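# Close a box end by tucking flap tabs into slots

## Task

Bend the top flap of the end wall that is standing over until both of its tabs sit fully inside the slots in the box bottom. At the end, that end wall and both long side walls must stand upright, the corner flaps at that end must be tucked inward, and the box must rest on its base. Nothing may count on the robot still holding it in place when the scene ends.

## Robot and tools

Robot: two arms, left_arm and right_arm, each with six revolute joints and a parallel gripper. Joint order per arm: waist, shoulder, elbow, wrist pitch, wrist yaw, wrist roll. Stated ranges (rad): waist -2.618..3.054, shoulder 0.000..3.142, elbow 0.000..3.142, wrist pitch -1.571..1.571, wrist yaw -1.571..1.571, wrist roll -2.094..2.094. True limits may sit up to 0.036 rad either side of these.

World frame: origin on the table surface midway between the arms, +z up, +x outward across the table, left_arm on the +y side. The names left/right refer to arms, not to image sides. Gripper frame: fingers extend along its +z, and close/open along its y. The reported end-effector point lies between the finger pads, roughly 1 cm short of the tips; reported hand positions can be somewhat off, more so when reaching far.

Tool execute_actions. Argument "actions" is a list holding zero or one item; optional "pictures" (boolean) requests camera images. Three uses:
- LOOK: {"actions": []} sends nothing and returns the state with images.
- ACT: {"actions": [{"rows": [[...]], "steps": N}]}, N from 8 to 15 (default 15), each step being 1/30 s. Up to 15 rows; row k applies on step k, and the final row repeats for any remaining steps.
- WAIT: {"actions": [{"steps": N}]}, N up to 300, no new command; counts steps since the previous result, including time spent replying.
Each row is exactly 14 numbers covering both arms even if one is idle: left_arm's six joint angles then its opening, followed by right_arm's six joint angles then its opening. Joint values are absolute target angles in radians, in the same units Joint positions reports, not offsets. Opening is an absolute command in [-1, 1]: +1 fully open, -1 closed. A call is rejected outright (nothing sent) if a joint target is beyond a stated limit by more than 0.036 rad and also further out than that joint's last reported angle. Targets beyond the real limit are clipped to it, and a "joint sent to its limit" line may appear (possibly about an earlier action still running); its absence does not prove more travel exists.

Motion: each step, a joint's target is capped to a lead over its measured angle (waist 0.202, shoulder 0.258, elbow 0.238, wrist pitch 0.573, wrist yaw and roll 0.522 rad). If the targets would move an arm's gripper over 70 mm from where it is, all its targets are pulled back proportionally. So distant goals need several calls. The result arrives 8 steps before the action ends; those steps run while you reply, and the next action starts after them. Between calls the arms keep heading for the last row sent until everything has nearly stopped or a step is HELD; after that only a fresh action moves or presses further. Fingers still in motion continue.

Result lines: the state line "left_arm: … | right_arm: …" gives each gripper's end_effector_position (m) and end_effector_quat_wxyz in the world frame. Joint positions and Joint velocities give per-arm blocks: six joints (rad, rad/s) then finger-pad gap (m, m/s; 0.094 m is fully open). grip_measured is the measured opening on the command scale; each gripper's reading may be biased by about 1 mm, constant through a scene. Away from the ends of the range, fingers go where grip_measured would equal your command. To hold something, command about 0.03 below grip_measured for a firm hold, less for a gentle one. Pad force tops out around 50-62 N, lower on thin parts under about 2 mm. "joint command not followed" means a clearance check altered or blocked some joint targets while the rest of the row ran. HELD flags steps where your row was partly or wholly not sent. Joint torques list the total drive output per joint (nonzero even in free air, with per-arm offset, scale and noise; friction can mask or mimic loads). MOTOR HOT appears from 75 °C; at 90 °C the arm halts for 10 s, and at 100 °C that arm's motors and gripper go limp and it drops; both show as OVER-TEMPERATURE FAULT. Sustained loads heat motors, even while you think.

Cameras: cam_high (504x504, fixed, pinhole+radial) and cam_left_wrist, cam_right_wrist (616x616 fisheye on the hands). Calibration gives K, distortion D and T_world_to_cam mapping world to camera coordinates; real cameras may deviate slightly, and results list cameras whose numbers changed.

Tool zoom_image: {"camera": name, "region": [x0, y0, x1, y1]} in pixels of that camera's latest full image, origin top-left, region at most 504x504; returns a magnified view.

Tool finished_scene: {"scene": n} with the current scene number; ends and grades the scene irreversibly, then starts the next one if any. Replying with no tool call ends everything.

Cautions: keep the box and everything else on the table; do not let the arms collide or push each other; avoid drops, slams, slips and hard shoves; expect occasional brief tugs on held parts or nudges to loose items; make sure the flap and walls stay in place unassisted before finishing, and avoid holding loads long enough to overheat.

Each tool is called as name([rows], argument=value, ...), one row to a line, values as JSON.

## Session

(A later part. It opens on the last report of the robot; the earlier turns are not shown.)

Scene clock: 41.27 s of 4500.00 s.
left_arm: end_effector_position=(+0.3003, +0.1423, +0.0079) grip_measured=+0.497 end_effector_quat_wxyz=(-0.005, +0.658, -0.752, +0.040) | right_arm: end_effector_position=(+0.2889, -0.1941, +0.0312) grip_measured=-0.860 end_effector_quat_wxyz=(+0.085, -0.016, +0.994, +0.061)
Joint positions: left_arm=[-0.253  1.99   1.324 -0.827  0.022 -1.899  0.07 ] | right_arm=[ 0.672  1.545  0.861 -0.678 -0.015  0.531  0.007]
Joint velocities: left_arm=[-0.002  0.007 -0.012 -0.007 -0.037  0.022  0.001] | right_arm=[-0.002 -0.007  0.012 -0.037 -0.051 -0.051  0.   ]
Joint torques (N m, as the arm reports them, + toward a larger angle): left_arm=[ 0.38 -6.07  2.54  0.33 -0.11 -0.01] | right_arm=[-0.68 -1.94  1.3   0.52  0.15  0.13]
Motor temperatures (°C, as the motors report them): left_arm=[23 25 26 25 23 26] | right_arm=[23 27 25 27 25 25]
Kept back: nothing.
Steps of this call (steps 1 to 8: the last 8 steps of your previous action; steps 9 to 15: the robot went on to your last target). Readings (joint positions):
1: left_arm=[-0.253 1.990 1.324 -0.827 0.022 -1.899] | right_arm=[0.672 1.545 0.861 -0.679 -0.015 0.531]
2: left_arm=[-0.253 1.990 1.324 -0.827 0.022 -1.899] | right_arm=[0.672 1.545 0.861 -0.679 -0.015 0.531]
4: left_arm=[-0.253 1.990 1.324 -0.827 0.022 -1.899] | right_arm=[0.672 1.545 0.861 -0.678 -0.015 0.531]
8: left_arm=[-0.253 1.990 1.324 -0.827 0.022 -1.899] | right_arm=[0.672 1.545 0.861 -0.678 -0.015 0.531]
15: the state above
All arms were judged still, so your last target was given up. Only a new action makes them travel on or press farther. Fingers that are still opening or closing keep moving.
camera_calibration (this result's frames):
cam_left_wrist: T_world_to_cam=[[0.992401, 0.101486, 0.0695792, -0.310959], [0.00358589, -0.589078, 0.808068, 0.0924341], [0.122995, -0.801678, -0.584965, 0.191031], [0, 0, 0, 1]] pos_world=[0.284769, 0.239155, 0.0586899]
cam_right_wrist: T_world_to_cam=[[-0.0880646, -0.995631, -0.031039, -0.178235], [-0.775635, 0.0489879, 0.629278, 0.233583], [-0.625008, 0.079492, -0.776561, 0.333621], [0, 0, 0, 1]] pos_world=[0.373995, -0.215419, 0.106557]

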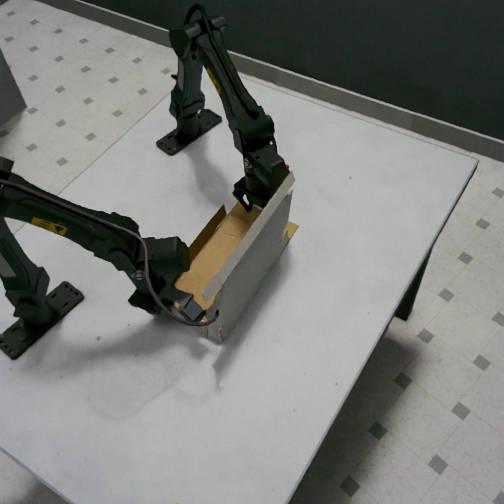

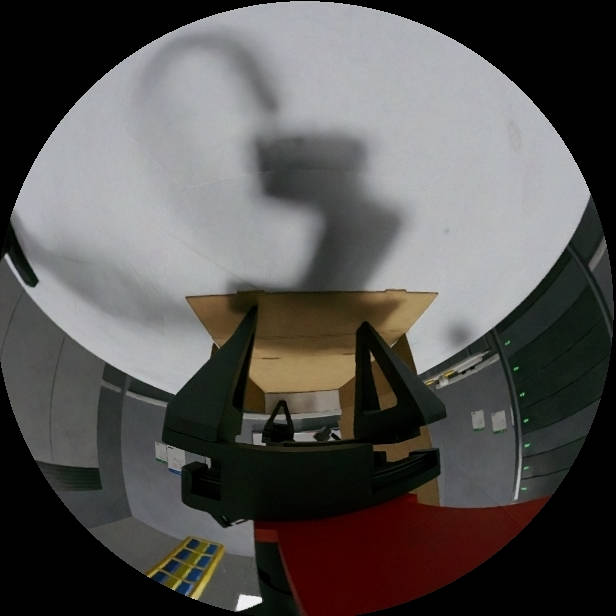

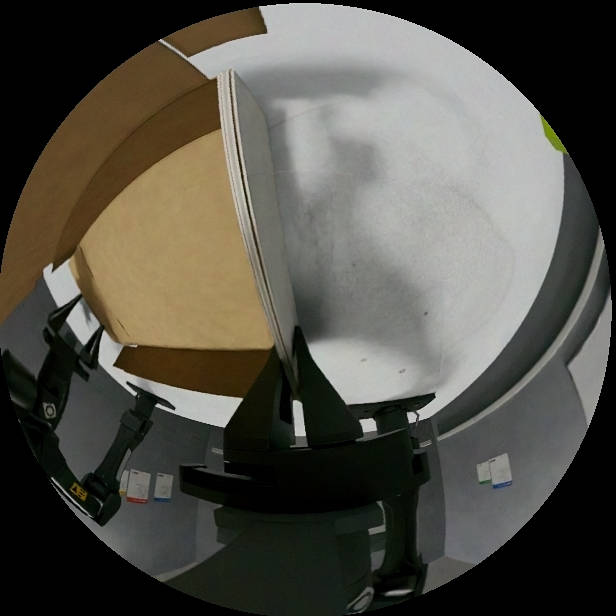

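execute_actions([
  {"rows": [[-0.25,2.02,1.29,-0.83,0,-1.9,0.5,0.665,1.595,0.8,-0.685,0,0.54,-0.855],[-0.25,2.02,1.29,-0.83,0,-1.9,0.5,0.665,1.595,0.8,-0.68,0,0.54,-0.85],[-0.25,2.02,1.29,-0.83,0,-1.9,0.5,0.665,1.595,0.8,-0.68,0,0.54,-0.845],[-0.25,2.02,1.29,-0.83,0,-1.9,0.5,0.665,1.595,0.8,-0.68,0,0.54,-0.84],[-0.25,2.02,1.29,-0.83,0,-1.9,0.5,0.665,1.595,0.8,-0.68,0,0.54,-0.835],[-0.25,2.02,1.29,-0.83,0,-1.9,0.5,0.665,1.595,0.8,-0.68,0,0.54,-0.83],[-0.25,2.02,1.29,-0.83,0,-1.9,0.5,0.665,1.595,0.8,-0.68,0,0.54,-0.825],[-0.25,2.02,1.29,-0.83,0,-1.9,0.5,0.665,1.595,0.8,-0.68,0,0.54,-0.82],[-0.25,2.02,1.29,-0.83,0,-1.9,0.5,0.665,1.595,0.8,-0.68,0,0.54,-0.815],[-0.25,2.02,1.29,-0.83,0,-1.9,0.5,0.665,1.595,0.8,-0.68,0,0.54,-0.81],[-0.25,2.02,1.29,-0.83,0,-1.9,0.5,0.665,1.595,0.8,-0.68,0,0.54,-0.805],[-0.25,2.02,1.29,-0.83,0,-1.9,0.5,0.665,1.595,0.8,-0.68,0,0.54,-0.8]], "steps": 15},
])

execute_actions([
  {"steps": 15},
], pictures=true)

zoom_image(camera="cam_left_wrist", region=[255, 375, 355, 435])

Scene clock: 42.47 s of 4500.00 s.
left_arm: end_effector_position=(+0.3003, +0.1423, +0.0079) grip_measured=+0.497 end_effector_quat_wxyz=(-0.005, +0.658, -0.752, +0.040) | right_arm: end_effector_position=(+0.2863, -0.1941, +0.0191) grip_measured=-0.829 end_effector_quat_wxyz=(+0.076, -0.016, +0.995, +0.060)
Joint positions: left_arm=[-0.253  1.99   1.324 -0.827  0.022 -1.899  0.07 ] | right_arm=[ 0.672  1.573  0.839 -0.643 -0.023  0.531  0.008]
Joint velocities: left_arm=[-0.017 -0.012 -0.012 -0.051 -0.022 -0.022  0.   ] | right_arm=[-0.002  0.081 -0.056  0.037 -0.051 -0.007  0.004]
Joint torques (N m, as the arm reports them, + toward a larger angle): left_arm=[ 0.12 -6.01  2.3   0.26 -0.11  0.  ] | right_arm=[-0.72 -5.09  2.92  0.23  0.27  0.11]
Motor temperatures (°C, as the motors report them): left_arm=[23 25 26 25 23 26] | right_arm=[23 27 25 27 25 25]
Steps of this call (steps 1 to 29: nothing new was sent; steps 30 to 36: the first 7 steps of this action). Readings (joint positions):
30: left_arm=[-0.253 1.990 1.324 -0.827 0.022 -1.899] | right_arm=[0.672 1.545 0.861 -0.678 -0.015 0.531]
31: left_arm=[-0.253 1.990 1.324 -0.827 0.022 -1.899] | right_arm=[0.672 1.547 0.858 -0.673 -0.015 0.531]
33: left_arm=[-0.253 1.990 1.324 -0.827 0.022 -1.899] | right_arm=[0.672 1.557 0.849 -0.657 -0.017 0.531]
36: the state above

Scene clock: 42.97 s of 4500.00 s.
left_arm: end_effector_position=(+0.3002, +0.1423, +0.0079) grip_measured=+0.497 end_effector_quat_wxyz=(-0.005, +0.658, -0.752, +0.040) | right_arm: end_effector_position=(+0.2853, -0.1945, +0.0174) grip_measured=-0.802 end_effector_quat_wxyz=(+0.074, -0.016, +0.995, +0.059)
Joint positions: left_arm=[-0.253  1.99   1.324 -0.827  0.022 -1.899  0.07 ] | right_arm=[ 0.672  1.576  0.834 -0.64  -0.024  0.532  0.009]
Joint velocities: left_arm=[-0.002 -0.012  0.007  0.095 -0.022 -0.051 -0.   ] | right_arm=[-0.012 -0.002  0.012  0.007 -0.066 -0.022 -0.001]
Joint torques (N m, as the arm reports them, + toward a larger angle): left_arm=[ 0.36 -6.27  2.35  0.25 -0.13 -0.02] | right_arm=[-0.69 -4.84  2.98  0.3   0.23  0.11]
Motor temperatures (°C, as the motors report them): left_arm=[23 25 25 25 23 26] | right_arm=[23 27 25 27 25 25]
Kept back: nothing.
Steps of this call (steps 1 to 8: the last 8 steps of your previous action; steps 9 to 15: the robot went on to your last target). Readings (joint positions):
1: left_arm=[-0.253 1.990 1.324 -0.827 0.022 -1.899] | right_arm=[0.672 1.575 0.837 -0.641 -0.024 0.531]
2: left_arm=[-0.253 1.990 1.324 -0.827 0.022 -1.899] | right_arm=[0.672 1.576 0.836 -0.640 -0.024 0.531]
4: left_arm=[-0.253 1.990 1.324 -0.827 0.022 -1.899] | right_arm=[0.672 1.576 0.836 -0.640 -0.024 0.532]
8: left_arm=[-0.253 1.990 1.324 -0.827 0.022 -1.899] | right_arm=[0.672 1.576 0.834 -0.640 -0.024 0.532]
15: the state above
All arms were judged still, so your last target was given up. Only a new action makes them travel on or press farther. Fingers that are still opening or closing keep moving.
camera_calibration (this result's frames):
cam_left_wrist: T_world_to_cam=[[0.992415, 0.10148, 0.0693772, -0.310925], [0.00370467, -0.588802, 0.808269, 0.0923207], [0.122873, -0.801881, -0.584713, 0.191051], [0, 0, 0, 1]] pos_world=[0.28475, 0.239112, 0.058661]
cam_right_wrist: T_world_to_cam=[[-0.0888104, -0.995699, -0.0263862, -0.179266], [-0.762064, 0.0508657, 0.6455, 0.235758], [-0.641382, 0.0774352, -0.763304, 0.324694], [0, 0, 0, 1]] pos_world=[0.371995, -0.215629, 0.0909284]

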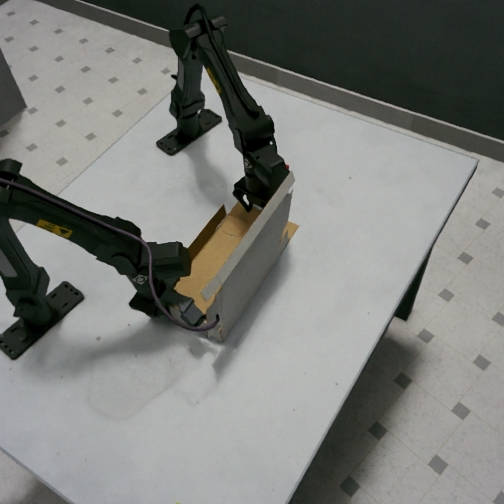

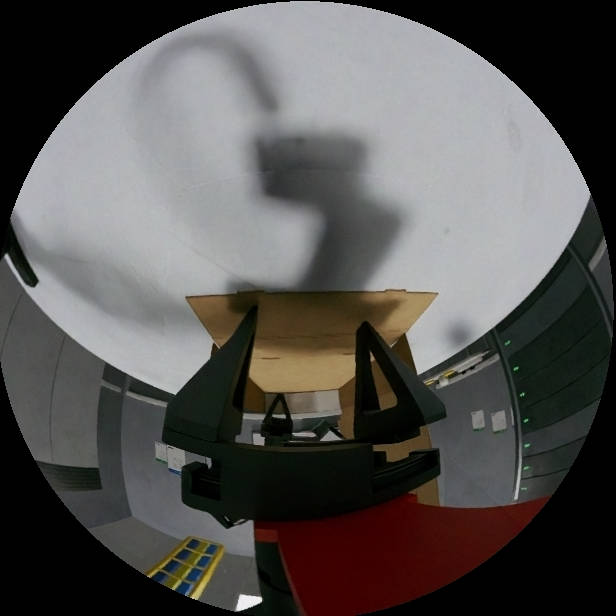

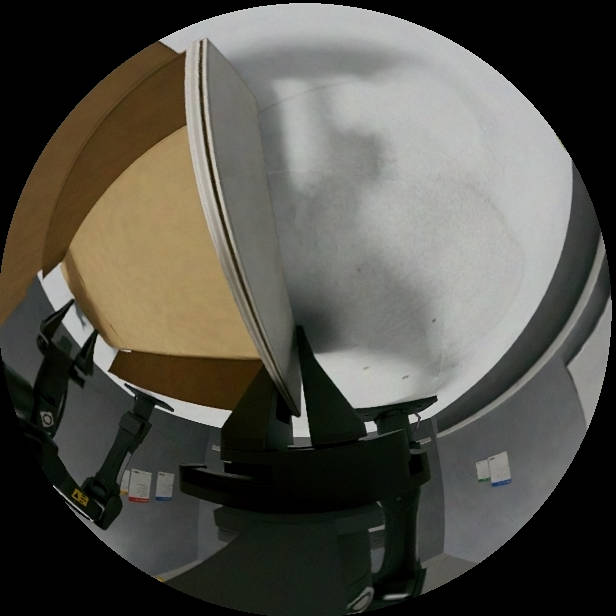

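Region (255, 375, 355, 435) of cam_left_wrist's 616x616 image, scaled by 5.040, with more detail than that image has; it fills the top 302 rows of this view, and the rest is white.

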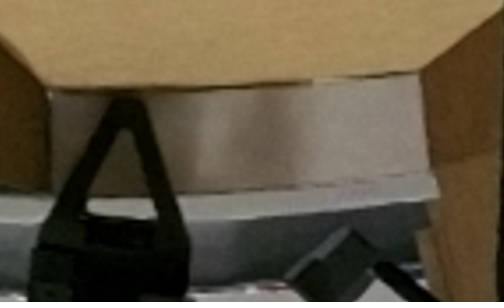

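execute_actions([
  {"rows": [[-0.25,2.02,1.29,-0.83,0,-1.9,0.5,0.665,1.595,0.8,-0.67,0,0.54,-0.82],[-0.25,2.02,1.29,-0.83,0,-1.9,0.5,0.665,1.595,0.8,-0.67,0,0.54,-0.835],[-0.25,2.02,1.29,-0.83,0,-1.9,0.5,0.665,1.595,0.8,-0.67,0,0.54,-0.85],[-0.25,2.02,1.29,-0.83,0,-1.9,0.5,0.665,1.595,0.8,-0.67,0,0.54,-0.865],[-0.25,2.02,1.29,-0.83,0,-1.9,0.5,0.665,1.595,0.8,-0.67,0,0.54,-0.88],[-0.25,2.02,1.29,-0.83,0,-1.9,0.5,0.665,1.595,0.8,-0.67,0,0.54,-0.89]], "steps": 12},
])

execute_actions([
  {"steps": 12},
], pictures=true)

zoom_image(camera="cam_left_wrist", region=[255, 375, 355, 435])

Scene clock: 43.93 s of 4500.00 s.
left_arm: end_effector_position=(+0.3002, +0.1423, +0.0079) grip_measured=+0.497 end_effector_quat_wxyz=(-0.005, +0.658, -0.752, +0.040) | right_arm: end_effector_position=(+0.2854, -0.1938, +0.0175) grip_measured=-0.853 end_effector_quat_wxyz=(+0.074, -0.016, +0.995, +0.061)
Joint positions: left_arm=[-0.253  1.99   1.324 -0.827  0.022 -1.899  0.07 ] | right_arm=[ 0.672  1.576  0.834 -0.638 -0.028  0.532  0.007]
Joint velocities: left_arm=[-0.002  0.007 -0.002  0.095  0.007  0.037 -0.   ] | right_arm=[-0.017 -0.007  0.012  0.007  0.051 -0.037 -0.011]
Joint torques (N m, as the arm reports them, + toward a larger angle): left_arm=[ 0.34 -6.03  2.34  0.31 -0.17 -0.02] | right_arm=[-0.58 -4.88  3.    0.34  0.27  0.2 ]
Motor temperatures (°C, as the motors report them): left_arm=[23 25 25 25 23 26] | right_arm=[23 27 25 27 25 25]
Steps of this call (steps 1 to 25: nothing new was sent; steps 26 to 29: the first 4 steps of this action). Readings (joint positions):
26: left_arm=[-0.253 1.990 1.324 -0.827 0.022 -1.899] | right_arm=[0.672 1.576 0.834 -0.639 -0.025 0.532]
27: left_arm=[-0.253 1.990 1.324 -0.827 0.022 -1.899] | right_arm=[0.672 1.576 0.834 -0.639 -0.026 0.532]
29: the state above

Scene clock: 44.33 s of 4500.00 s.
left_arm: end_effector_position=(+0.3004, +0.1407, +0.0080) grip_measured=+0.497 end_effector_quat_wxyz=(-0.002, +0.658, -0.751, +0.043) | right_arm: end_effector_position=(+0.2856, -0.1957, +0.0172) grip_measured=-0.879 end_effector_quat_wxyz=(+0.076, -0.020, +0.995, +0.056)
Joint positions: left_arm=[-0.253  1.99   1.324 -0.823  0.03  -1.9    0.07 ] | right_arm=[ 0.672  1.576  0.834 -0.642 -0.018  0.524  0.006]
Joint velocities: left_arm=[-0.002  0.007 -0.002 -0.037  0.066 -0.007 -0.   ] | right_arm=[-0.007 -0.002 -0.007 -0.022 -0.022  0.022 -0.001]
Joint torques (N m, as the arm reports them, + toward a larger angle): left_arm=[ 0.39 -6.29  2.24  0.27 -0.21  0.01] | right_arm=[-0.67 -4.83  2.98  0.39  0.18  0.21]
Motor temperatures (°C, as the motors report them): left_arm=[23 25 25 25 23 26] | right_arm=[23 27 25 27 25 25]
Kept back: nothing.
Steps of this call (steps 1 to 8: the last 8 steps of your previous action; steps 9 to 12: the robot went on to your last target). Readings (joint positions):
1: left_arm=[-0.253 1.990 1.324 -0.826 0.023 -1.899] | right_arm=[0.672 1.576 0.834 -0.638 -0.026 0.529]
2: left_arm=[-0.253 1.990 1.324 -0.825 0.024 -1.899] | right_arm=[0.672 1.576 0.834 -0.639 -0.023 0.526]
4: left_arm=[-0.253 1.990 1.324 -0.824 0.028 -1.900] | right_arm=[0.672 1.576 0.834 -0.641 -0.019 0.524]
8: left_arm=[-0.253 1.990 1.324 -0.823 0.030 -1.900] | right_arm=[0.672 1.576 0.834 -0.642 -0.018 0.524]
12: the state above
camera_calibration (this result's frames):
cam_left_wrist: T_world_to_cam=[[0.992423, 0.102208, 0.0681851, -0.311022], [0.00406974, -0.582004, 0.813176, 0.0901931], [0.122797, -0.806737, -0.578011, 0.190465], [0, 0, 0, 1]] pos_world=[0.28491, 0.237937, 0.057955]
cam_right_wrist: T_world_to_cam=[[-0.0817465, -0.996472, -0.0190084, -0.182763], [-0.764201, 0.0504262, 0.643004, 0.236631], [-0.639777, 0.0670895, -0.765627, 0.322405], [0, 0, 0, 1]] pos_world=[0.372161, -0.21568, 0.0912125]

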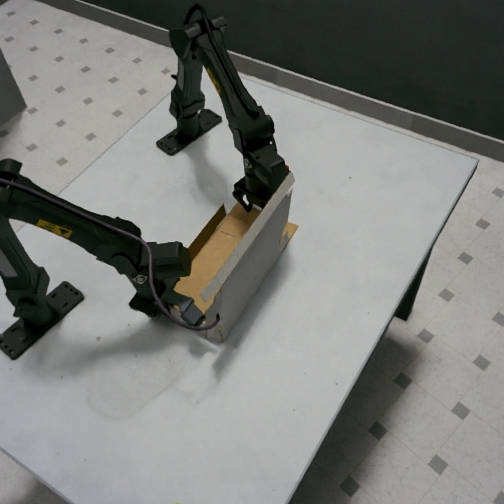

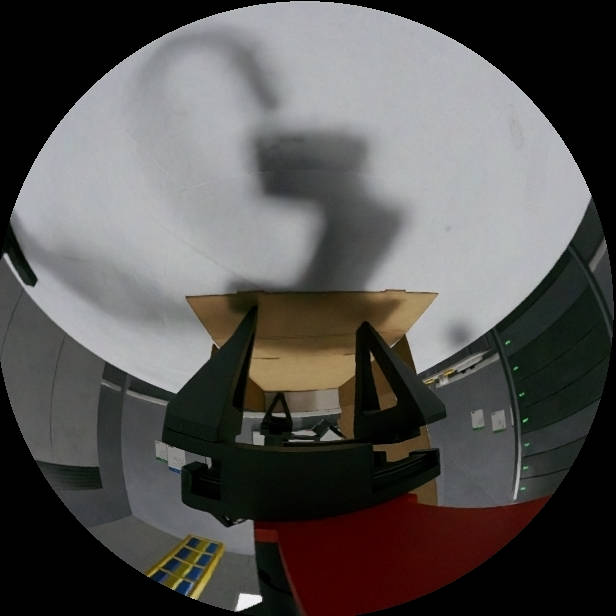

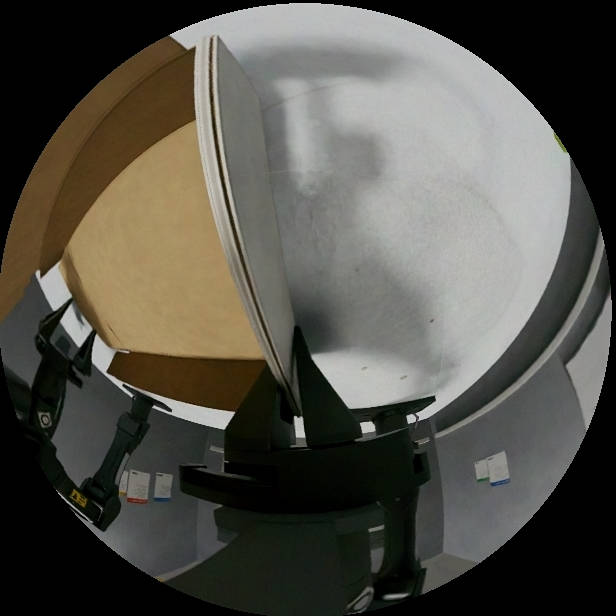

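Region (255, 375, 355, 435) of cam_left_wrist's 616x616 image, scaled by 5.040, with more detail than that image has; it fills the top 302 rows of this view, and the rest is white.

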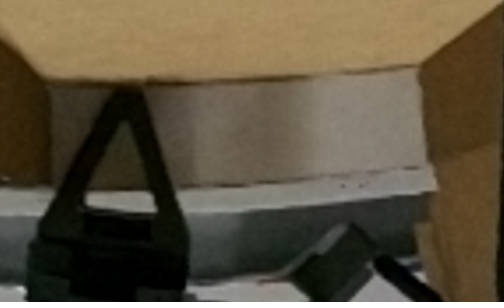

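execute_actions([
  {"rows": [[-0.25,2.02,1.29,-0.83,0,-1.9,0.5,0.672,1.59,0.81,-0.66,0,0.53,-0.87],[-0.25,2.02,1.29,-0.83,0,-1.9,0.5,0.672,1.585,0.815,-0.655,0,0.53,-0.85],[-0.25,2.02,1.29,-0.83,0,-1.9,0.5,0.672,1.58,0.82,-0.65,0,0.53,-0.82],[-0.25,2.02,1.29,-0.83,0,-1.9,0.5,0.672,1.58,0.82,-0.65,0,0.53,-0.78],[-0.25,2.02,1.29,-0.83,0,-1.9,0.5,0.672,1.58,0.82,-0.65,0,0.53,-0.74],[-0.25,2.02,1.29,-0.83,0,-1.9,0.5,0.672,1.58,0.82,-0.65,0,0.53,-0.7],[-0.25,2.02,1.29,-0.83,0,-1.9,0.5,0.672,1.58,0.82,-0.65,0,0.53,-0.65],[-0.25,2.02,1.29,-0.83,0,-1.9,0.5,0.672,1.58,0.82,-0.65,0,0.53,-0.6]], "steps": 12},
])

execute_actions([
  {"steps": 12},
], pictures=true)

zoom_image(camera="cam_left_wrist", region=[255, 375, 355, 435])

Scene clock: 45.10 s of 4500.00 s.
left_arm: end_effector_position=(+0.3005, +0.1406, +0.0080) grip_measured=+0.497 end_effector_quat_wxyz=(-0.002, +0.659, -0.751, +0.044) | right_arm: end_effector_position=(+0.2858, -0.1959, +0.0173) grip_measured=-0.800 end_effector_quat_wxyz=(+0.076, -0.020, +0.995, +0.055)
Joint positions: left_arm=[-0.253  1.99   1.324 -0.823  0.03  -1.9    0.07 ] | right_arm=[ 0.673  1.576  0.834 -0.641 -0.016  0.524  0.009]
Joint velocities: left_arm=[-0.007 -0.002  0.022  0.007 -0.066  0.081  0.001] | right_arm=[-0.002  0.007 -0.007  0.037  0.125  0.007  0.035]
Joint torques (N m, as the arm reports them, + toward a larger angle): left_arm=[ 0.46 -6.15  2.09  0.27 -0.19  0.04] | right_arm=[-0.1  -6.18  4.37  0.58  0.08  0.08]
Motor temperatures (°C, as the motors report them): left_arm=[23 25 25 25 23 26] | right_arm=[23 27 25 27 25 25]
Steps of this call (steps 1 to 19: the robot went on to your last target; steps 20 to 23: the first 4 steps of this action). Readings (joint positions):
20: left_arm=[-0.253 1.990 1.324 -0.823 0.030 -1.900] | right_arm=[0.673 1.576 0.834 -0.642 -0.017 0.523]
21: left_arm=[-0.253 1.990 1.324 -0.823 0.030 -1.900] | right_arm=[0.673 1.576 0.834 -0.642 -0.018 0.523]
23: the state above

Scene clock: 45.50 s of 4500.00 s.
left_arm: end_effector_position=(+0.3005, +0.1406, +0.0080) grip_measured=+0.497 end_effector_quat_wxyz=(-0.002, +0.659, -0.751, +0.044) | right_arm: end_effector_position=(+0.2861, -0.1968, +0.0172) grip_measured=-0.603 end_effector_quat_wxyz=(+0.077, -0.019, +0.995, +0.053)
Joint positions: left_arm=[-0.253  1.99   1.324 -0.823  0.03  -1.9    0.07 ] | right_arm=[ 0.673  1.576  0.834 -0.642 -0.01   0.526  0.019]
Joint velocities: left_arm=[ 0.002 -0.007 -0.007  0.007 -0.037  0.051  0.001] | right_arm=[-0.012  0.012 -0.002  0.066  0.022 -0.007  0.001]
Joint torques (N m, as the arm reports them, + toward a larger angle): left_arm=[ 0.1  -6.09  2.24  0.32 -0.13 -0.02] | right_arm=[-0.06 -6.07  4.33  0.57  0.1   0.07]
Motor temperatures (°C, as the motors report them): left_arm=[23 25 25 25 23 26] | right_arm=[23 27 25 27 25 25]
Kept back: nothing.
Steps of this call (steps 1 to 8: the last 8 steps of your previous action; steps 9 to 12: the robot went on to your last target). Readings (joint positions):
1: left_arm=[-0.253 1.990 1.324 -0.823 0.030 -1.900] | right_arm=[0.673 1.576 0.834 -0.642 -0.015 0.524]
2: left_arm=[-0.253 1.990 1.324 -0.823 0.030 -1.900] | right_arm=[0.673 1.576 0.834 -0.642 -0.014 0.524]
4: left_arm=[-0.253 1.990 1.324 -0.823 0.030 -1.900] | right_arm=[0.673 1.576 0.834 -0.642 -0.012 0.525]
8: left_arm=[-0.253 1.990 1.324 -0.823 0.030 -1.900] | right_arm=[0.673 1.576 0.834 -0.642 -0.011 0.525]
12: the state above
camera_calibration (this result's frames):
cam_left_wrist: T_world_to_cam=[[0.992363, 0.102598, 0.068481, -0.311141], [0.00403236, -0.581846, 0.813289, 0.0901502], [0.123287, -0.806801, -0.577816, 0.190285], [0, 0, 0, 1]] pos_world=[0.284941, 0.237898, 0.057939]
cam_right_wrist: T_world_to_cam=[[-0.0841503, -0.996364, -0.0133025, -0.183152], [-0.766188, 0.0561634, 0.640158, 0.238875], [-0.637084, 0.0640617, -0.768128, 0.321478], [0, 0, 0, 1]] pos_world=[0.372419, -0.216497, 0.0915816]

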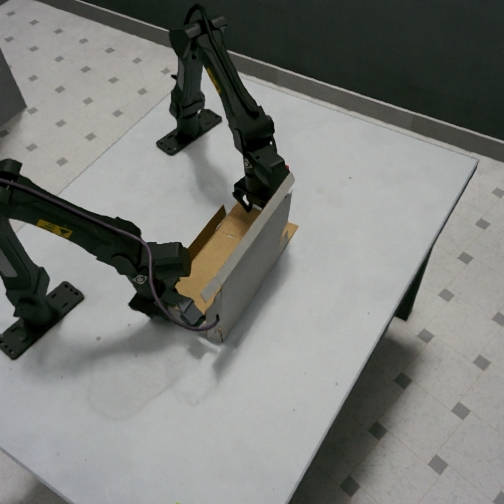

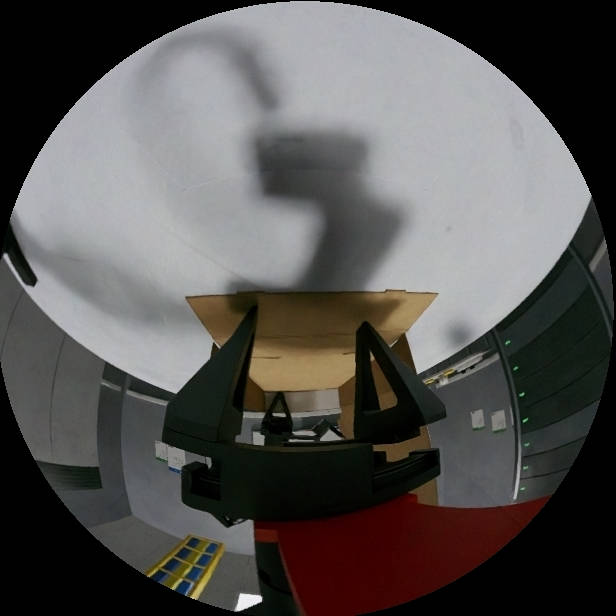

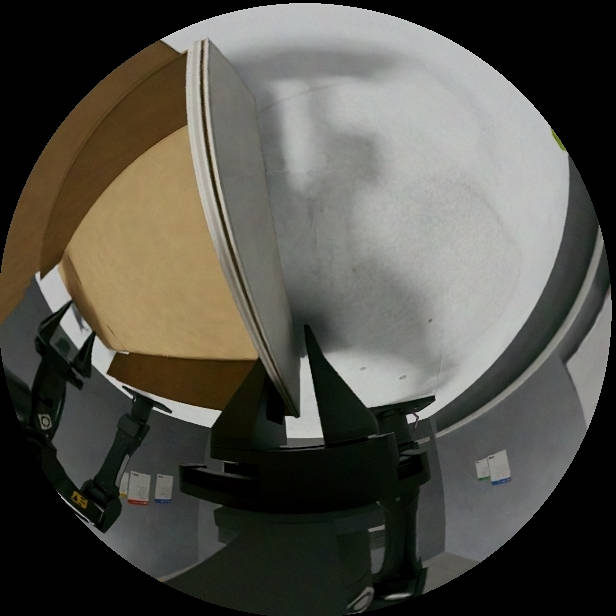

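Region (255, 375, 355, 435) of cam_left_wrist's 616x616 image, scaled by 5.040, with more detail than that image has; it fills the top 302 rows of this view, and the rest is white.

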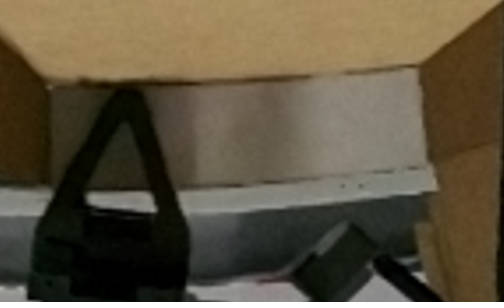

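execute_actions([
  {"rows": [[-0.25,2.02,1.29,-0.83,0,-1.9,0.5,0.68,1.575,0.83,-0.65,0,0.53,-0.5],[-0.25,2.02,1.29,-0.83,0,-1.9,0.5,0.685,1.575,0.84,-0.65,0,0.53,-0.4],[-0.25,2.02,1.29,-0.83,0,-1.9,0.5,0.685,1.57,0.85,-0.655,0,0.53,-0.3],[-0.25,2.02,1.29,-0.83,0,-1.9,0.5,0.685,1.565,0.865,-0.67,0,0.53,-0.3],[-0.25,2.02,1.29,-0.83,0,-1.9,0.5,0.685,1.558,0.88,-0.69,0,0.53,-0.3],[-0.25,2.02,1.29,-0.83,0,-1.9,0.5,0.685,1.55,0.895,-0.71,0,0.53,-0.3],[-0.25,2.02,1.29,-0.83,0,-1.9,0.5,0.685,1.543,0.91,-0.735,0,0.53,-0.3],[-0.25,2.02,1.29,-0.83,0,-1.9,0.5,0.685,1.536,0.925,-0.76,0,0.53,-0.3],[-0.25,2.02,1.29,-0.83,0,-1.9,0.5,0.685,1.53,0.94,-0.785,0,0.53,-0.3],[-0.25,2.02,1.29,-0.83,0,-1.9,0.5,0.685,1.523,0.955,-0.81,0,0.53,-0.3],[-0.25,2.02,1.29,-0.83,0,-1.9,0.5,0.685,1.516,0.97,-0.835,0,0.53,-0.3],[-0.25,2.02,1.29,-0.83,0,-1.9,0.5,0.685,1.51,0.985,-0.86,0,0.53,-0.3],[-0.25,2.02,1.29,-0.83,0,-1.9,0.5,0.685,1.503,1.0,-0.885,0,0.53,-0.3],[-0.25,2.02,1.29,-0.83,0,-1.9,0.5,0.685,1.497,1.015,-0.905,0,0.53,-0.3],[-0.25,2.02,1.29,-0.83,0,-1.9,0.5,0.685,1.49,1.03,-0.92,0,0.53,-0.3]], "steps": 15},
])

execute_actions([
  {"steps": 20},
], pictures=true)

zoom_image(camera="cam_left_wrist", region=[255, 375, 355, 435])

Scene clock: 46.70 s of 4500.00 s.
left_arm: end_effector_position=(+0.3005, +0.1406, +0.0080) grip_measured=+0.497 end_effector_quat_wxyz=(-0.002, +0.659, -0.751, +0.044) | right_arm: end_effector_position=(+0.2849, -0.1976, +0.0209) grip_measured=-0.303 end_effector_quat_wxyz=(+0.071, -0.019, +0.996, +0.049)
Joint positions: left_arm=[-0.253  1.99   1.324 -0.823  0.03  -1.9    0.07 ] | right_arm=[ 0.673  1.575  0.853 -0.676 -0.01   0.526  0.033]
Joint velocities: left_arm=[ 0.002 -0.012 -0.002 -0.051  0.037  0.037 -0.001] | right_arm=[-0.012 -0.042  0.315 -0.505  0.007  0.066  0.001]
Joint torques (N m, as the arm reports them, + toward a larger angle): left_arm=[ 0.34 -6.24  2.28  0.27 -0.19  0.05] | right_arm=[ 1.12 -9.25  7.85  0.63  0.1   0.06]
Motor temperatures (°C, as the motors report them): left_arm=[23 25 25 25 23 26] | right_arm=[23 27 25 27 25 25]
Steps of this call (steps 1 to 15: the robot went on to your last target; steps 16 to 29: nothing new was sent; steps 30 to 36: the first 7 steps of this action). Readings (joint positions):
30: left_arm=[-0.253 1.990 1.324 -0.823 0.030 -1.900] | right_arm=[0.673 1.576 0.834 -0.642 -0.010 0.526]
31: left_arm=[-0.253 1.990 1.324 -0.823 0.030 -1.900] | right_arm=[0.673 1.576 0.834 -0.642 -0.010 0.526]
33: left_arm=[-0.253 1.990 1.324 -0.823 0.030 -1.900] | right_arm=[0.673 1.576 0.834 -0.643 -0.010 0.526]
36: the state above

Scene clock: 47.37 s of 4500.00 s.
left_arm: end_effector_position=(+0.3005, +0.1406, +0.0080) grip_measured=+0.497 end_effector_quat_wxyz=(-0.002, +0.659, -0.751, +0.044) | right_arm: end_effector_position=(+0.2874, -0.1962, +0.0751) grip_measured=-0.303 end_effector_quat_wxyz=(+0.074, -0.019, +0.996, +0.051)
Joint positions: left_arm=[-0.253  1.99   1.324 -0.823  0.03  -1.9    0.07 ] | right_arm=[ 0.673  1.5    1.009 -0.9   -0.01   0.526  0.033]
Joint velocities: left_arm=[ 0.002 -0.017 -0.007  0.051 -0.022  0.007 -0.   ] | right_arm=[ 0.007 -0.027 -0.007 -0.022 -0.037 -0.007  0.   ]
Joint torques (N m, as the arm reports them, + toward a larger angle): left_arm=[ 0.19 -5.9   2.28  0.21 -0.15  0.04] | right_arm=[ 1.12 -7.14  7.09  0.53  0.1   0.07]
Motor temperatures (°C, as the motors report them): left_arm=[23 25 25 25 23 26] | right_arm=[23 27 25 27 25 25]
Kept back: nothing.
Steps of this call (steps 1 to 8: the last 8 steps of your previous action; steps 9 to 20: the robot went on to your last target). Readings (joint positions):
1: left_arm=[-0.253 1.990 1.324 -0.823 0.030 -1.900] | right_arm=[0.673 1.572 0.865 -0.692 -0.010 0.526]
2: left_arm=[-0.253 1.990 1.324 -0.823 0.030 -1.900] | right_arm=[0.673 1.567 0.880 -0.709 -0.010 0.526]
4: left_arm=[-0.253 1.990 1.324 -0.823 0.030 -1.900] | right_arm=[0.673 1.552 0.913 -0.744 -0.010 0.526]
8: left_arm=[-0.253 1.990 1.324 -0.823 0.030 -1.900] | right_arm=[0.673 1.519 0.979 -0.821 -0.010 0.526]
20: the state above
camera_calibration (this result's frames):
cam_left_wrist: T_world_to_cam=[[0.992363, 0.102598, 0.068481, -0.311141], [0.00403236, -0.581846, 0.813289, 0.0901502], [0.123287, -0.806801, -0.577816, 0.190285], [0, 0, 0, 1]] pos_world=[0.284941, 0.237898, 0.057939]
cam_right_wrist: T_world_to_cam=[[-0.0843482, -0.9964, -0.00856821, -0.181948], [-0.762705, 0.059027, 0.644047, 0.202041], [-0.641222, 0.0608592, -0.764938, 0.367005], [0, 0, 0, 1]] pos_world=[0.374083, -0.215554, 0.149053]

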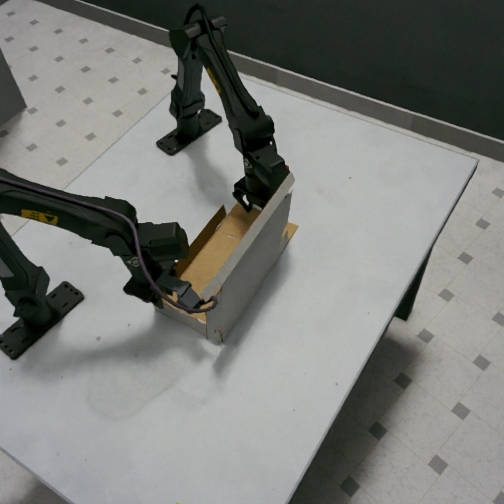

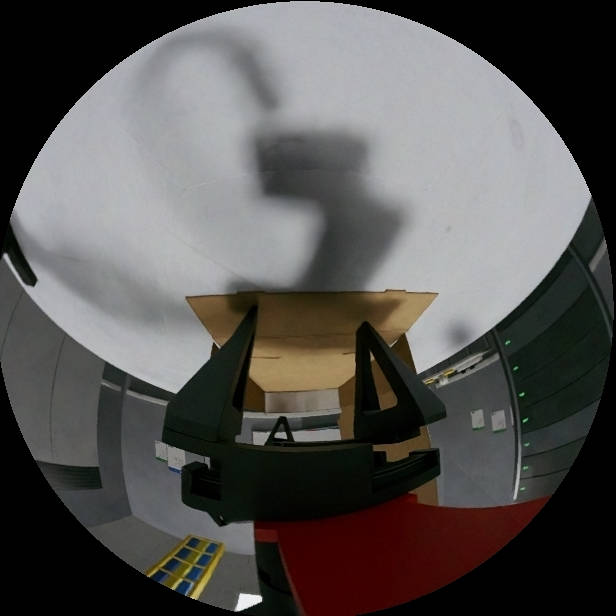

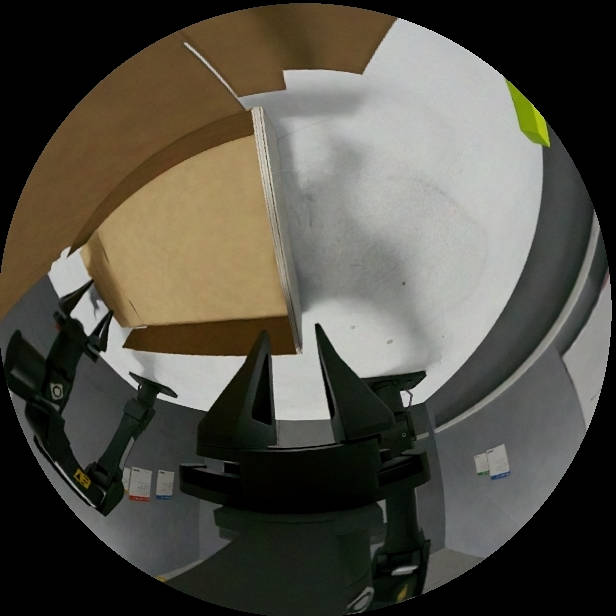

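Region (255, 375, 355, 435) of cam_left_wrist's 616x616 image, scaled by 5.040, with more detail than that image has; it fills the top 302 rows of this view, and the rest is white.

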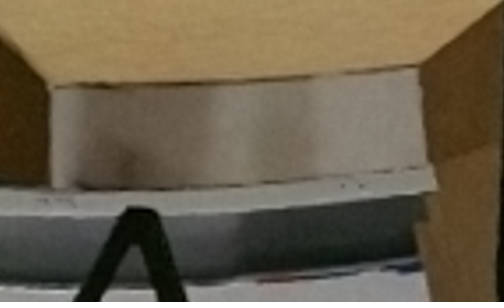

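execute_actions([
  {"rows": [[-0.25,2.02,1.29,-0.83,0,-1.9,0.5,0.675,1.49,1.035,-0.92,0,0.6,-0.3],[-0.25,2.02,1.29,-0.83,0,-1.9,0.5,0.675,1.49,1.04,-0.93,0,0.7,-0.3],[-0.25,2.02,1.29,-0.83,0,-1.9,0.5,0.675,1.49,1.05,-0.94,0,0.82,-0.3],[-0.25,2.02,1.29,-0.83,0,-1.9,0.5,0.675,1.49,1.06,-0.95,0,0.94,-0.3],[-0.25,2.02,1.29,-0.83,0,-1.9,0.5,0.675,1.49,1.07,-0.96,0,1.06,-0.3],[-0.25,2.02,1.29,-0.83,0,-1.9,0.5,0.675,1.49,1.08,-0.97,0,1.18,-0.3],[-0.25,2.02,1.29,-0.83,0,-1.9,0.5,0.675,1.49,1.08,-0.97,0,1.3,-0.3],[-0.25,2.02,1.29,-0.83,0,-1.9,0.5,0.675,1.49,1.08,-0.97,0,1.42,-0.3],[-0.25,2.02,1.29,-0.83,0,-1.9,0.5,0.675,1.49,1.08,-0.97,0,1.54,-0.3],[-0.25,2.02,1.29,-0.83,0,-1.9,0.5,0.675,1.49,1.08,-0.97,0,1.66,-0.3],[-0.25,2.02,1.29,-0.83,0,-1.9,0.5,0.675,1.49,1.08,-0.97,0,1.78,-0.3],[-0.25,2.02,1.29,-0.83,0,-1.9,0.5,0.675,1.49,1.08,-0.97,0,1.88,-0.3],[-0.25,2.02,1.29,-0.83,0,-1.9,0.5,0.675,1.49,1.08,-0.97,0,1.96,-0.3],[-0.25,2.02,1.29,-0.83,0,-1.9,0.5,0.675,1.49,1.08,-0.97,0,2.02,-0.3],[-0.25,2.02,1.29,-0.83,0,-1.9,0.5,0.675,1.49,1.08,-0.97,0,2.05,-0.3]], "steps": 15},
])

execute_actions([
  {"rows": [[-0.25,2.02,1.29,-0.83,0,-1.9,0.5,0.67,1.5,1.095,-0.975,0,2.05,-0.2],[-0.25,2.02,1.29,-0.83,0,-1.9,0.5,0.665,1.515,1.11,-0.98,0,2.05,-0.1],[-0.25,2.02,1.29,-0.83,0,-1.9,0.5,0.66,1.53,1.13,-0.99,0,2.05,0],[-0.25,2.02,1.29,-0.83,0,-1.9,0.5,0.655,1.55,1.15,-1.0,0,2.05,0.1],[-0.25,2.02,1.29,-0.83,0,-1.9,0.5,0.65,1.57,1.17,-1.01,0,2.05,0.2],[-0.25,2.02,1.29,-0.83,0,-1.9,0.5,0.645,1.59,1.19,-1.02,0,2.05,0.3],[-0.25,2.02,1.29,-0.83,0,-1.9,0.5,0.64,1.61,1.21,-1.03,0,2.05,0.4],[-0.25,2.02,1.29,-0.83,0,-1.9,0.5,0.635,1.63,1.23,-1.04,0,2.05,0.5],[-0.25,2.02,1.29,-0.83,0,-1.9,0.5,0.63,1.65,1.25,-1.05,0,2.05,0.6],[-0.25,2.02,1.29,-0.83,0,-1.9,0.5,0.625,1.67,1.27,-1.06,0,2.05,0.7],[-0.25,2.02,1.29,-0.83,0,-1.9,0.5,0.62,1.69,1.29,-1.07,0,2.05,0.8],[-0.25,2.02,1.29,-0.83,0,-1.9,0.5,0.615,1.705,1.31,-1.08,0,2.05,0.8],[-0.25,2.02,1.29,-0.83,0,-1.9,0.5,0.61,1.72,1.33,-1.09,0,2.05,0.8],[-0.25,2.02,1.29,-0.83,0,-1.9,0.5,0.605,1.73,1.34,-1.1,0,2.05,0.8],[-0.25,2.02,1.29,-0.83,0,-1.9,0.5,0.602,1.735,1.35,-1.105,0,2.05,0.8]], "steps": 15},
])

execute_actions([
  {"steps": 20},
], pictures=true)

Scene clock: 50.03 s of 4500.00 s.
left_arm: end_effector_position=(+0.3005, +0.1406, +0.0080) grip_measured=+0.497 end_effector_quat_wxyz=(-0.002, +0.659, -0.751, +0.044) | right_arm: end_effector_position=(+0.2874, -0.1961, +0.0822) grip_measured=-0.303 end_effector_quat_wxyz=(+0.061, +0.172, +0.981, +0.062)
Joint positions: left_arm=[-0.253  1.99   1.324 -0.823  0.03  -1.9    0.07 ] | right_arm=[ 0.673  1.5    1.04  -0.937 -0.01   0.911  0.033]
Joint velocities: left_arm=[-0.002 -0.007 -0.007  0.066  0.007 -0.037  0.001] | right_arm=[-0.012  0.002  0.261 -0.095  0.007  2.586  0.001]
Joint torques (N m, as the arm reports them, + toward a larger angle): left_arm=[ 0.31 -6.05  2.21  0.28 -0.2   0.04] | right_arm=[ 0.23 -7.14  7.42  0.45  0.09  0.  ]
Motor temperatures (°C, as the motors report them): left_arm=[23 25 25 25 23 26] | right_arm=[23 27 25 27 25 25]
Steps of this call (steps 1 to 30: the robot went on to your last target; steps 31 to 73: nothing new was sent; steps 74 to 80: the first 7 steps of this action). Readings (joint positions):
74: left_arm=[-0.253 1.990 1.324 -0.823 0.030 -1.900] | right_arm=[0.673 1.500 1.009 -0.907 -0.010 0.536]
75: left_arm=[-0.253 1.990 1.324 -0.823 0.030 -1.900] | right_arm=[0.673 1.500 1.009 -0.907 -0.010 0.563]
77: left_arm=[-0.253 1.990 1.324 -0.823 0.030 -1.900] | right_arm=[0.673 1.500 1.015 -0.917 -0.010 0.668]
80: the state above

Scene clock: 50.53 s of 4500.00 s.
left_arm: end_effector_position=(+0.3005, +0.1406, +0.0080) grip_measured=+0.497 end_effector_quat_wxyz=(-0.002, +0.659, -0.751, +0.044) | right_arm: end_effector_position=(+0.3054, -0.1890, +0.0963) grip_measured=+0.348 end_effector_quat_wxyz=(+0.022, +0.650, +0.755, +0.086)
Joint positions: left_arm=[-0.253  1.99   1.324 -0.823  0.03  -1.9    0.07 ] | right_arm=[ 0.661  1.558  1.151 -0.987 -0.01   1.973  0.063]
Joint velocities: left_arm=[ 0.002  0.007 -0.002  0.022 -0.037 -0.037  0.001] | right_arm=[-0.149  0.54   0.647 -0.125  0.022  0.549  0.101]
Joint torques (N m, as the arm reports them, + toward a larger angle): left_arm=[ 0.26 -6.04  2.16  0.27 -0.17 -0.03] | right_arm=[-1.13 -5.15  7.07  0.42  0.09  0.07]
Motor temperatures (°C, as the motors report them): left_arm=[23 25 25 25 23 26] | right_arm=[23 27 25 27 25 25]
Steps of this call (steps 1 to 8: the last 8 steps of your previous action; steps 9 to 15: the first 7 steps of this action). Readings (joint positions):
9: left_arm=[-0.253 1.990 1.324 -0.823 0.030 -1.900] | right_arm=[0.673 1.500 1.055 -0.948 -0.010 1.761]
10: left_arm=[-0.253 1.990 1.324 -0.823 0.030 -1.900] | right_arm=[0.673 1.501 1.059 -0.953 -0.010 1.819]
12: left_arm=[-0.253 1.990 1.324 -0.823 0.030 -1.900] | right_arm=[0.672 1.512 1.085 -0.971 -0.010 1.902]
15: the state above

Scene clock: 51.20 s of 4500.00 s.
left_arm: end_effector_position=(+0.3005, +0.1406, +0.0080) grip_measured=+0.497 end_effector_quat_wxyz=(-0.002, +0.659, -0.751, +0.044) | right_arm: end_effector_position=(+0.3331, -0.1918, +0.0909) grip_measured=+0.797 end_effector_quat_wxyz=(+0.008, +0.697, +0.716, +0.044)
Joint positions: left_arm=[-0.253  1.99   1.324 -0.823  0.03  -1.9    0.07 ] | right_arm=[ 0.61   1.726  1.323 -1.079 -0.01   2.044  0.084]
Joint velocities: left_arm=[ 0.002  0.007 -0.007 -0.095 -0.022 -0.081 -0.001] | right_arm=[-0.012  0.002  0.007 -0.007 -0.037  0.007  0.001]
Joint torques (N m, as the arm reports them, + toward a larger angle): left_arm=[ 0.28 -6.06  2.48  0.23 -0.18 -0.02] | right_arm=[-0.7  -7.84  7.57  0.24  0.09  0.08]
Motor temperatures (°C, as the motors report them): left_arm=[23 25 25 25 23 26] | right_arm=[23 27 25 27 25 25]
Kept back: nothing.
Steps of this call (steps 1 to 8: the last 8 steps of your previous action; steps 9 to 20: the robot went on to your last target). Readings (joint positions):
1: left_arm=[-0.253 1.990 1.324 -0.823 0.030 -1.900] | right_arm=[0.656 1.577 1.173 -0.991 -0.010 1.987]
2: left_arm=[-0.253 1.990 1.324 -0.823 0.030 -1.900] | right_arm=[0.650 1.597 1.194 -0.996 -0.010 1.999]
4: left_arm=[-0.253 1.990 1.324 -0.823 0.030 -1.900] | right_arm=[0.639 1.640 1.234 -1.010 -0.010 2.016]
8: left_arm=[-0.253 1.990 1.324 -0.823 0.030 -1.900] | right_arm=[0.620 1.711 1.302 -1.040 -0.010 2.033]
20: the state above
camera_calibration (this result's frames):
cam_left_wrist: T_world_to_cam=[[0.992363, 0.102598, 0.068481, -0.311141], [0.00403236, -0.581846, 0.813289, 0.0901502], [0.123287, -0.806801, -0.577816, 0.190285], [0, 0, 0, 1]] pos_world=[0.284941, 0.237898, 0.057939]
cam_right_wrist: T_world_to_cam=[[-0.995683, 0.0841279, 0.0392255, 0.332869], [0.0831558, 0.620651, 0.779665, 0.040147], [0.0412462, 0.77956, -0.624968, 0.305992], [0, 0, 0, 1]] pos_world=[0.315472, -0.29146, 0.146877]

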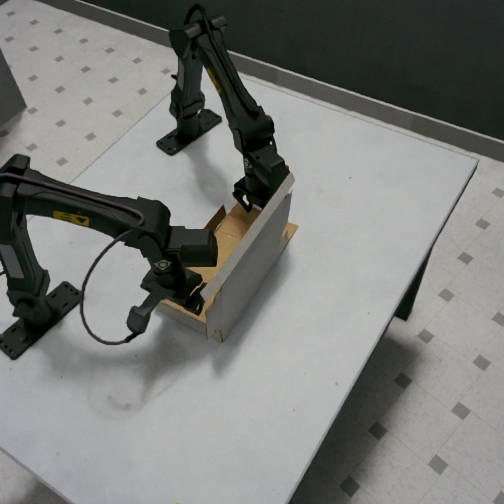

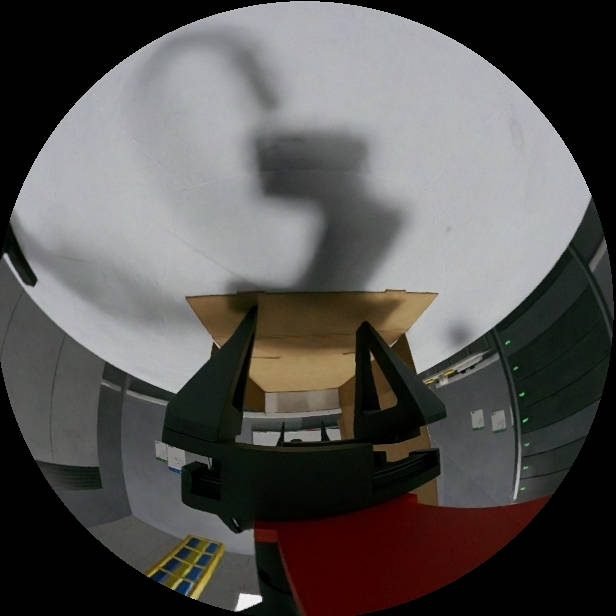

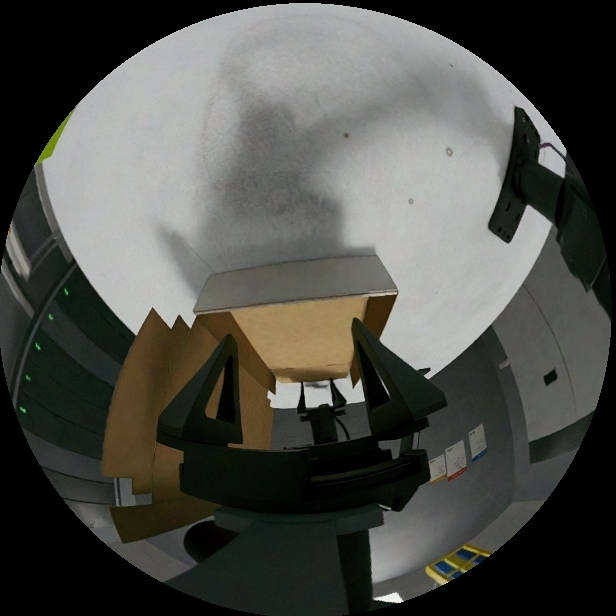

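execute_actions([
  {"rows": [[-0.25,2.02,1.29,-0.83,0,-1.9,0.5,0.6,1.737,1.32,-1.08,0,2.05,0.8],[-0.25,2.02,1.29,-0.83,0,-1.9,0.5,0.6,1.74,1.31,-1.075,0,2.05,0.8],[-0.25,2.02,1.29,-0.83,0,-1.9,0.5,0.6,1.743,1.3,-1.07,0,2.05,0.8],[-0.25,2.02,1.29,-0.83,0,-1.9,0.5,0.6,1.746,1.29,-1.06,0,2.05,0.8],[-0.25,2.02,1.29,-0.83,0,-1.9,0.5,0.6,1.749,1.28,-1.05,0,2.05,0.8],[-0.25,2.02,1.29,-0.83,0,-1.9,0.5,0.6,1.752,1.27,-1.04,0,2.05,0.8],[-0.25,2.02,1.29,-0.83,0,-1.9,0.5,0.6,1.755,1.26,-1.03,0,2.05,0.8],[-0.25,2.02,1.29,-0.83,0,-1.9,0.5,0.6,1.758,1.25,-1.02,0,2.05,0.8],[-0.25,2.02,1.29,-0.83,0,-1.9,0.5,0.6,1.76,1.245,-1.01,0,2.05,0.8]], "steps": 12},
])

execute_actions([
  {"steps": 18},
], pictures=true)

zoom_image(camera="cam_right_wrist", region=[170, 240, 430, 420])

Scene clock: 52.13 s of 4500.00 s.
left_arm: end_effector_position=(+0.3005, +0.1406, +0.0080) grip_measured=+0.497 end_effector_quat_wxyz=(-0.002, +0.659, -0.751, +0.044) | right_arm: end_effector_position=(+0.3338, -0.1915, +0.0909) grip_measured=+0.797 end_effector_quat_wxyz=(+0.009, +0.697, +0.715, +0.045)
Joint positions: left_arm=[-0.253  1.99   1.324 -0.823  0.03  -1.9    0.07 ] | right_arm=[ 0.61   1.726  1.323 -1.076 -0.01   2.045  0.084]
Joint velocities: left_arm=[-0.007  0.002 -0.022 -0.037 -0.051 -0.007 -0.001] | right_arm=[-0.012 -0.002  0.002  0.095 -0.066 -0.007 -0.   ]
Joint torques (N m, as the arm reports them, + toward a larger angle): left_arm=[ 0.34 -6.09  2.33  0.26 -0.18 -0.03] | right_arm=[-0.93 -6.9   3.44  0.48  0.09  0.1 ]
Motor temperatures (°C, as the motors report them): left_arm=[23 25 25 25 23 26] | right_arm=[23 27 25 27 25 25]
Steps of this call (steps 1 to 24: the robot went on to your last target; steps 25 to 28: the first 4 steps of this action). Readings (joint positions):
25: left_arm=[-0.253 1.990 1.324 -0.823 0.030 -1.900] | right_arm=[0.610 1.726 1.323 -1.082 -0.010 2.045]
26: left_arm=[-0.253 1.990 1.324 -0.823 0.030 -1.900] | right_arm=[0.610 1.726 1.323 -1.081 -0.010 2.045]
28: the state above

Scene clock: 52.73 s of 4500.00 s.
left_arm: end_effector_position=(+0.3005, +0.1406, +0.0080) grip_measured=+0.497 end_effector_quat_wxyz=(-0.002, +0.659, -0.751, +0.044) | right_arm: end_effector_position=(+0.3298, -0.1936, +0.0685) grip_measured=+0.798 end_effector_quat_wxyz=(+0.005, +0.698, +0.716, +0.032)
Joint positions: left_arm=[-0.253  1.99   1.324 -0.823  0.03  -1.9    0.07 ] | right_arm=[ 0.61   1.752  1.264 -1.019 -0.01   2.045  0.084]
Joint velocities: left_arm=[-0.017  0.002 -0.007 -0.095  0.007 -0.037 -0.001] | right_arm=[-0.002 -0.037  0.002  0.037  0.022 -0.066  0.001]
Joint torques (N m, as the arm reports them, + toward a larger angle): left_arm=[ 0.19 -6.07  2.11  0.26 -0.21  0.  ] | right_arm=[-0.94 -7.99  4.25  0.49  0.1   0.08]
Motor temperatures (°C, as the motors report them): left_arm=[23 25 25 25 23 26] | right_arm=[23 27 25 27 25 25]
Kept back: nothing.
Steps of this call (steps 1 to 8: the last 8 steps of your previous action; steps 9 to 18: the robot went on to your last target). Readings (joint positions):
1: left_arm=[-0.253 1.990 1.324 -0.823 0.030 -1.900] | right_arm=[0.610 1.726 1.320 -1.070 -0.010 2.045]
2: left_arm=[-0.253 1.990 1.324 -0.823 0.030 -1.900] | right_arm=[0.610 1.726 1.315 -1.061 -0.010 2.045]
4: left_arm=[-0.253 1.990 1.324 -0.823 0.030 -1.900] | right_arm=[0.610 1.730 1.297 -1.045 -0.010 2.045]
8: left_arm=[-0.253 1.990 1.324 -0.823 0.030 -1.900] | right_arm=[0.610 1.748 1.267 -1.026 -0.010 2.045]
18: the state above
camera_calibration (this result's frames):
cam_left_wrist: T_world_to_cam=[[0.992363, 0.102598, 0.068481, -0.311141], [0.00403236, -0.581846, 0.813289, 0.0901502], [0.123287, -0.806801, -0.577816, 0.190285], [0, 0, 0, 1]] pos_world=[0.284941, 0.237898, 0.057939]
cam_right_wrist: T_world_to_cam=[[-0.994504, 0.0858489, 0.0599341, 0.329158], [0.100778, 0.629696, 0.770277, 0.0555934], [0.0283871, 0.772084, -0.634887, 0.296983], [0, 0, 0, 1]] pos_world=[0.313316, -0.292561, 0.126001]

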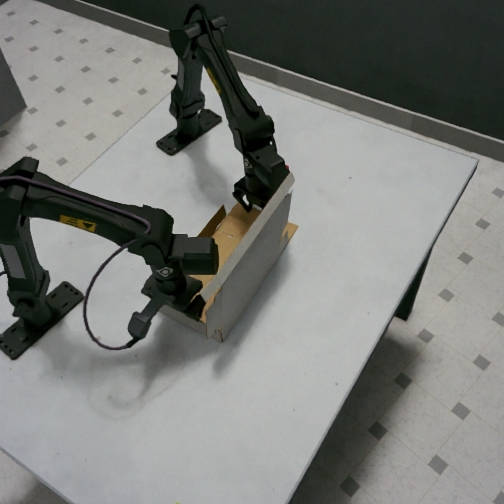

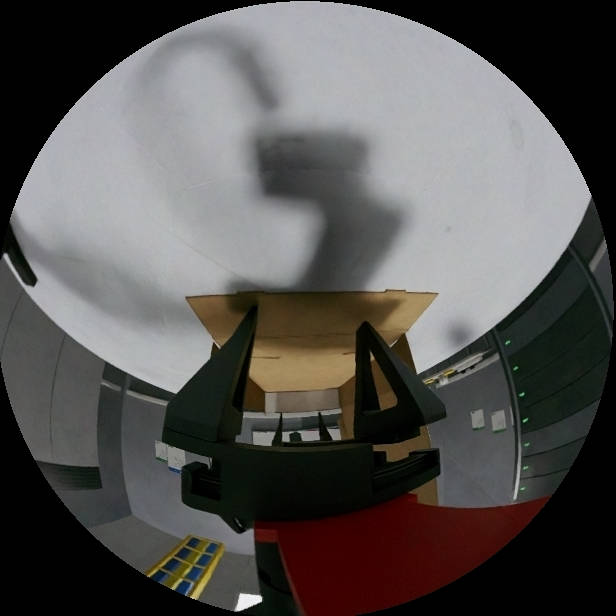

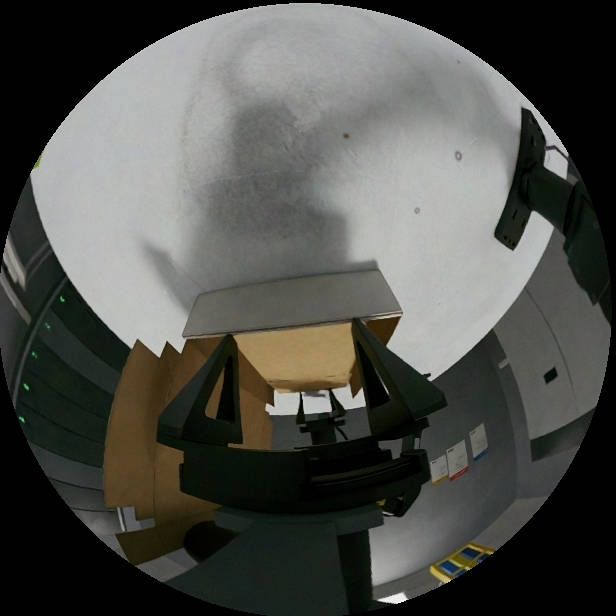

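Region (170, 240, 430, 420) of cam_right_wrist's 616x616 image, scaled by 1.938, with more detail than that image has; it fills the top 349 rows of this view, and the rest is white.

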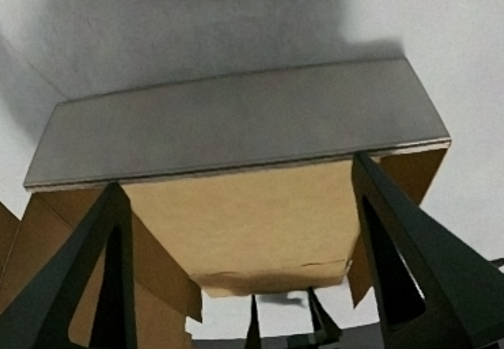

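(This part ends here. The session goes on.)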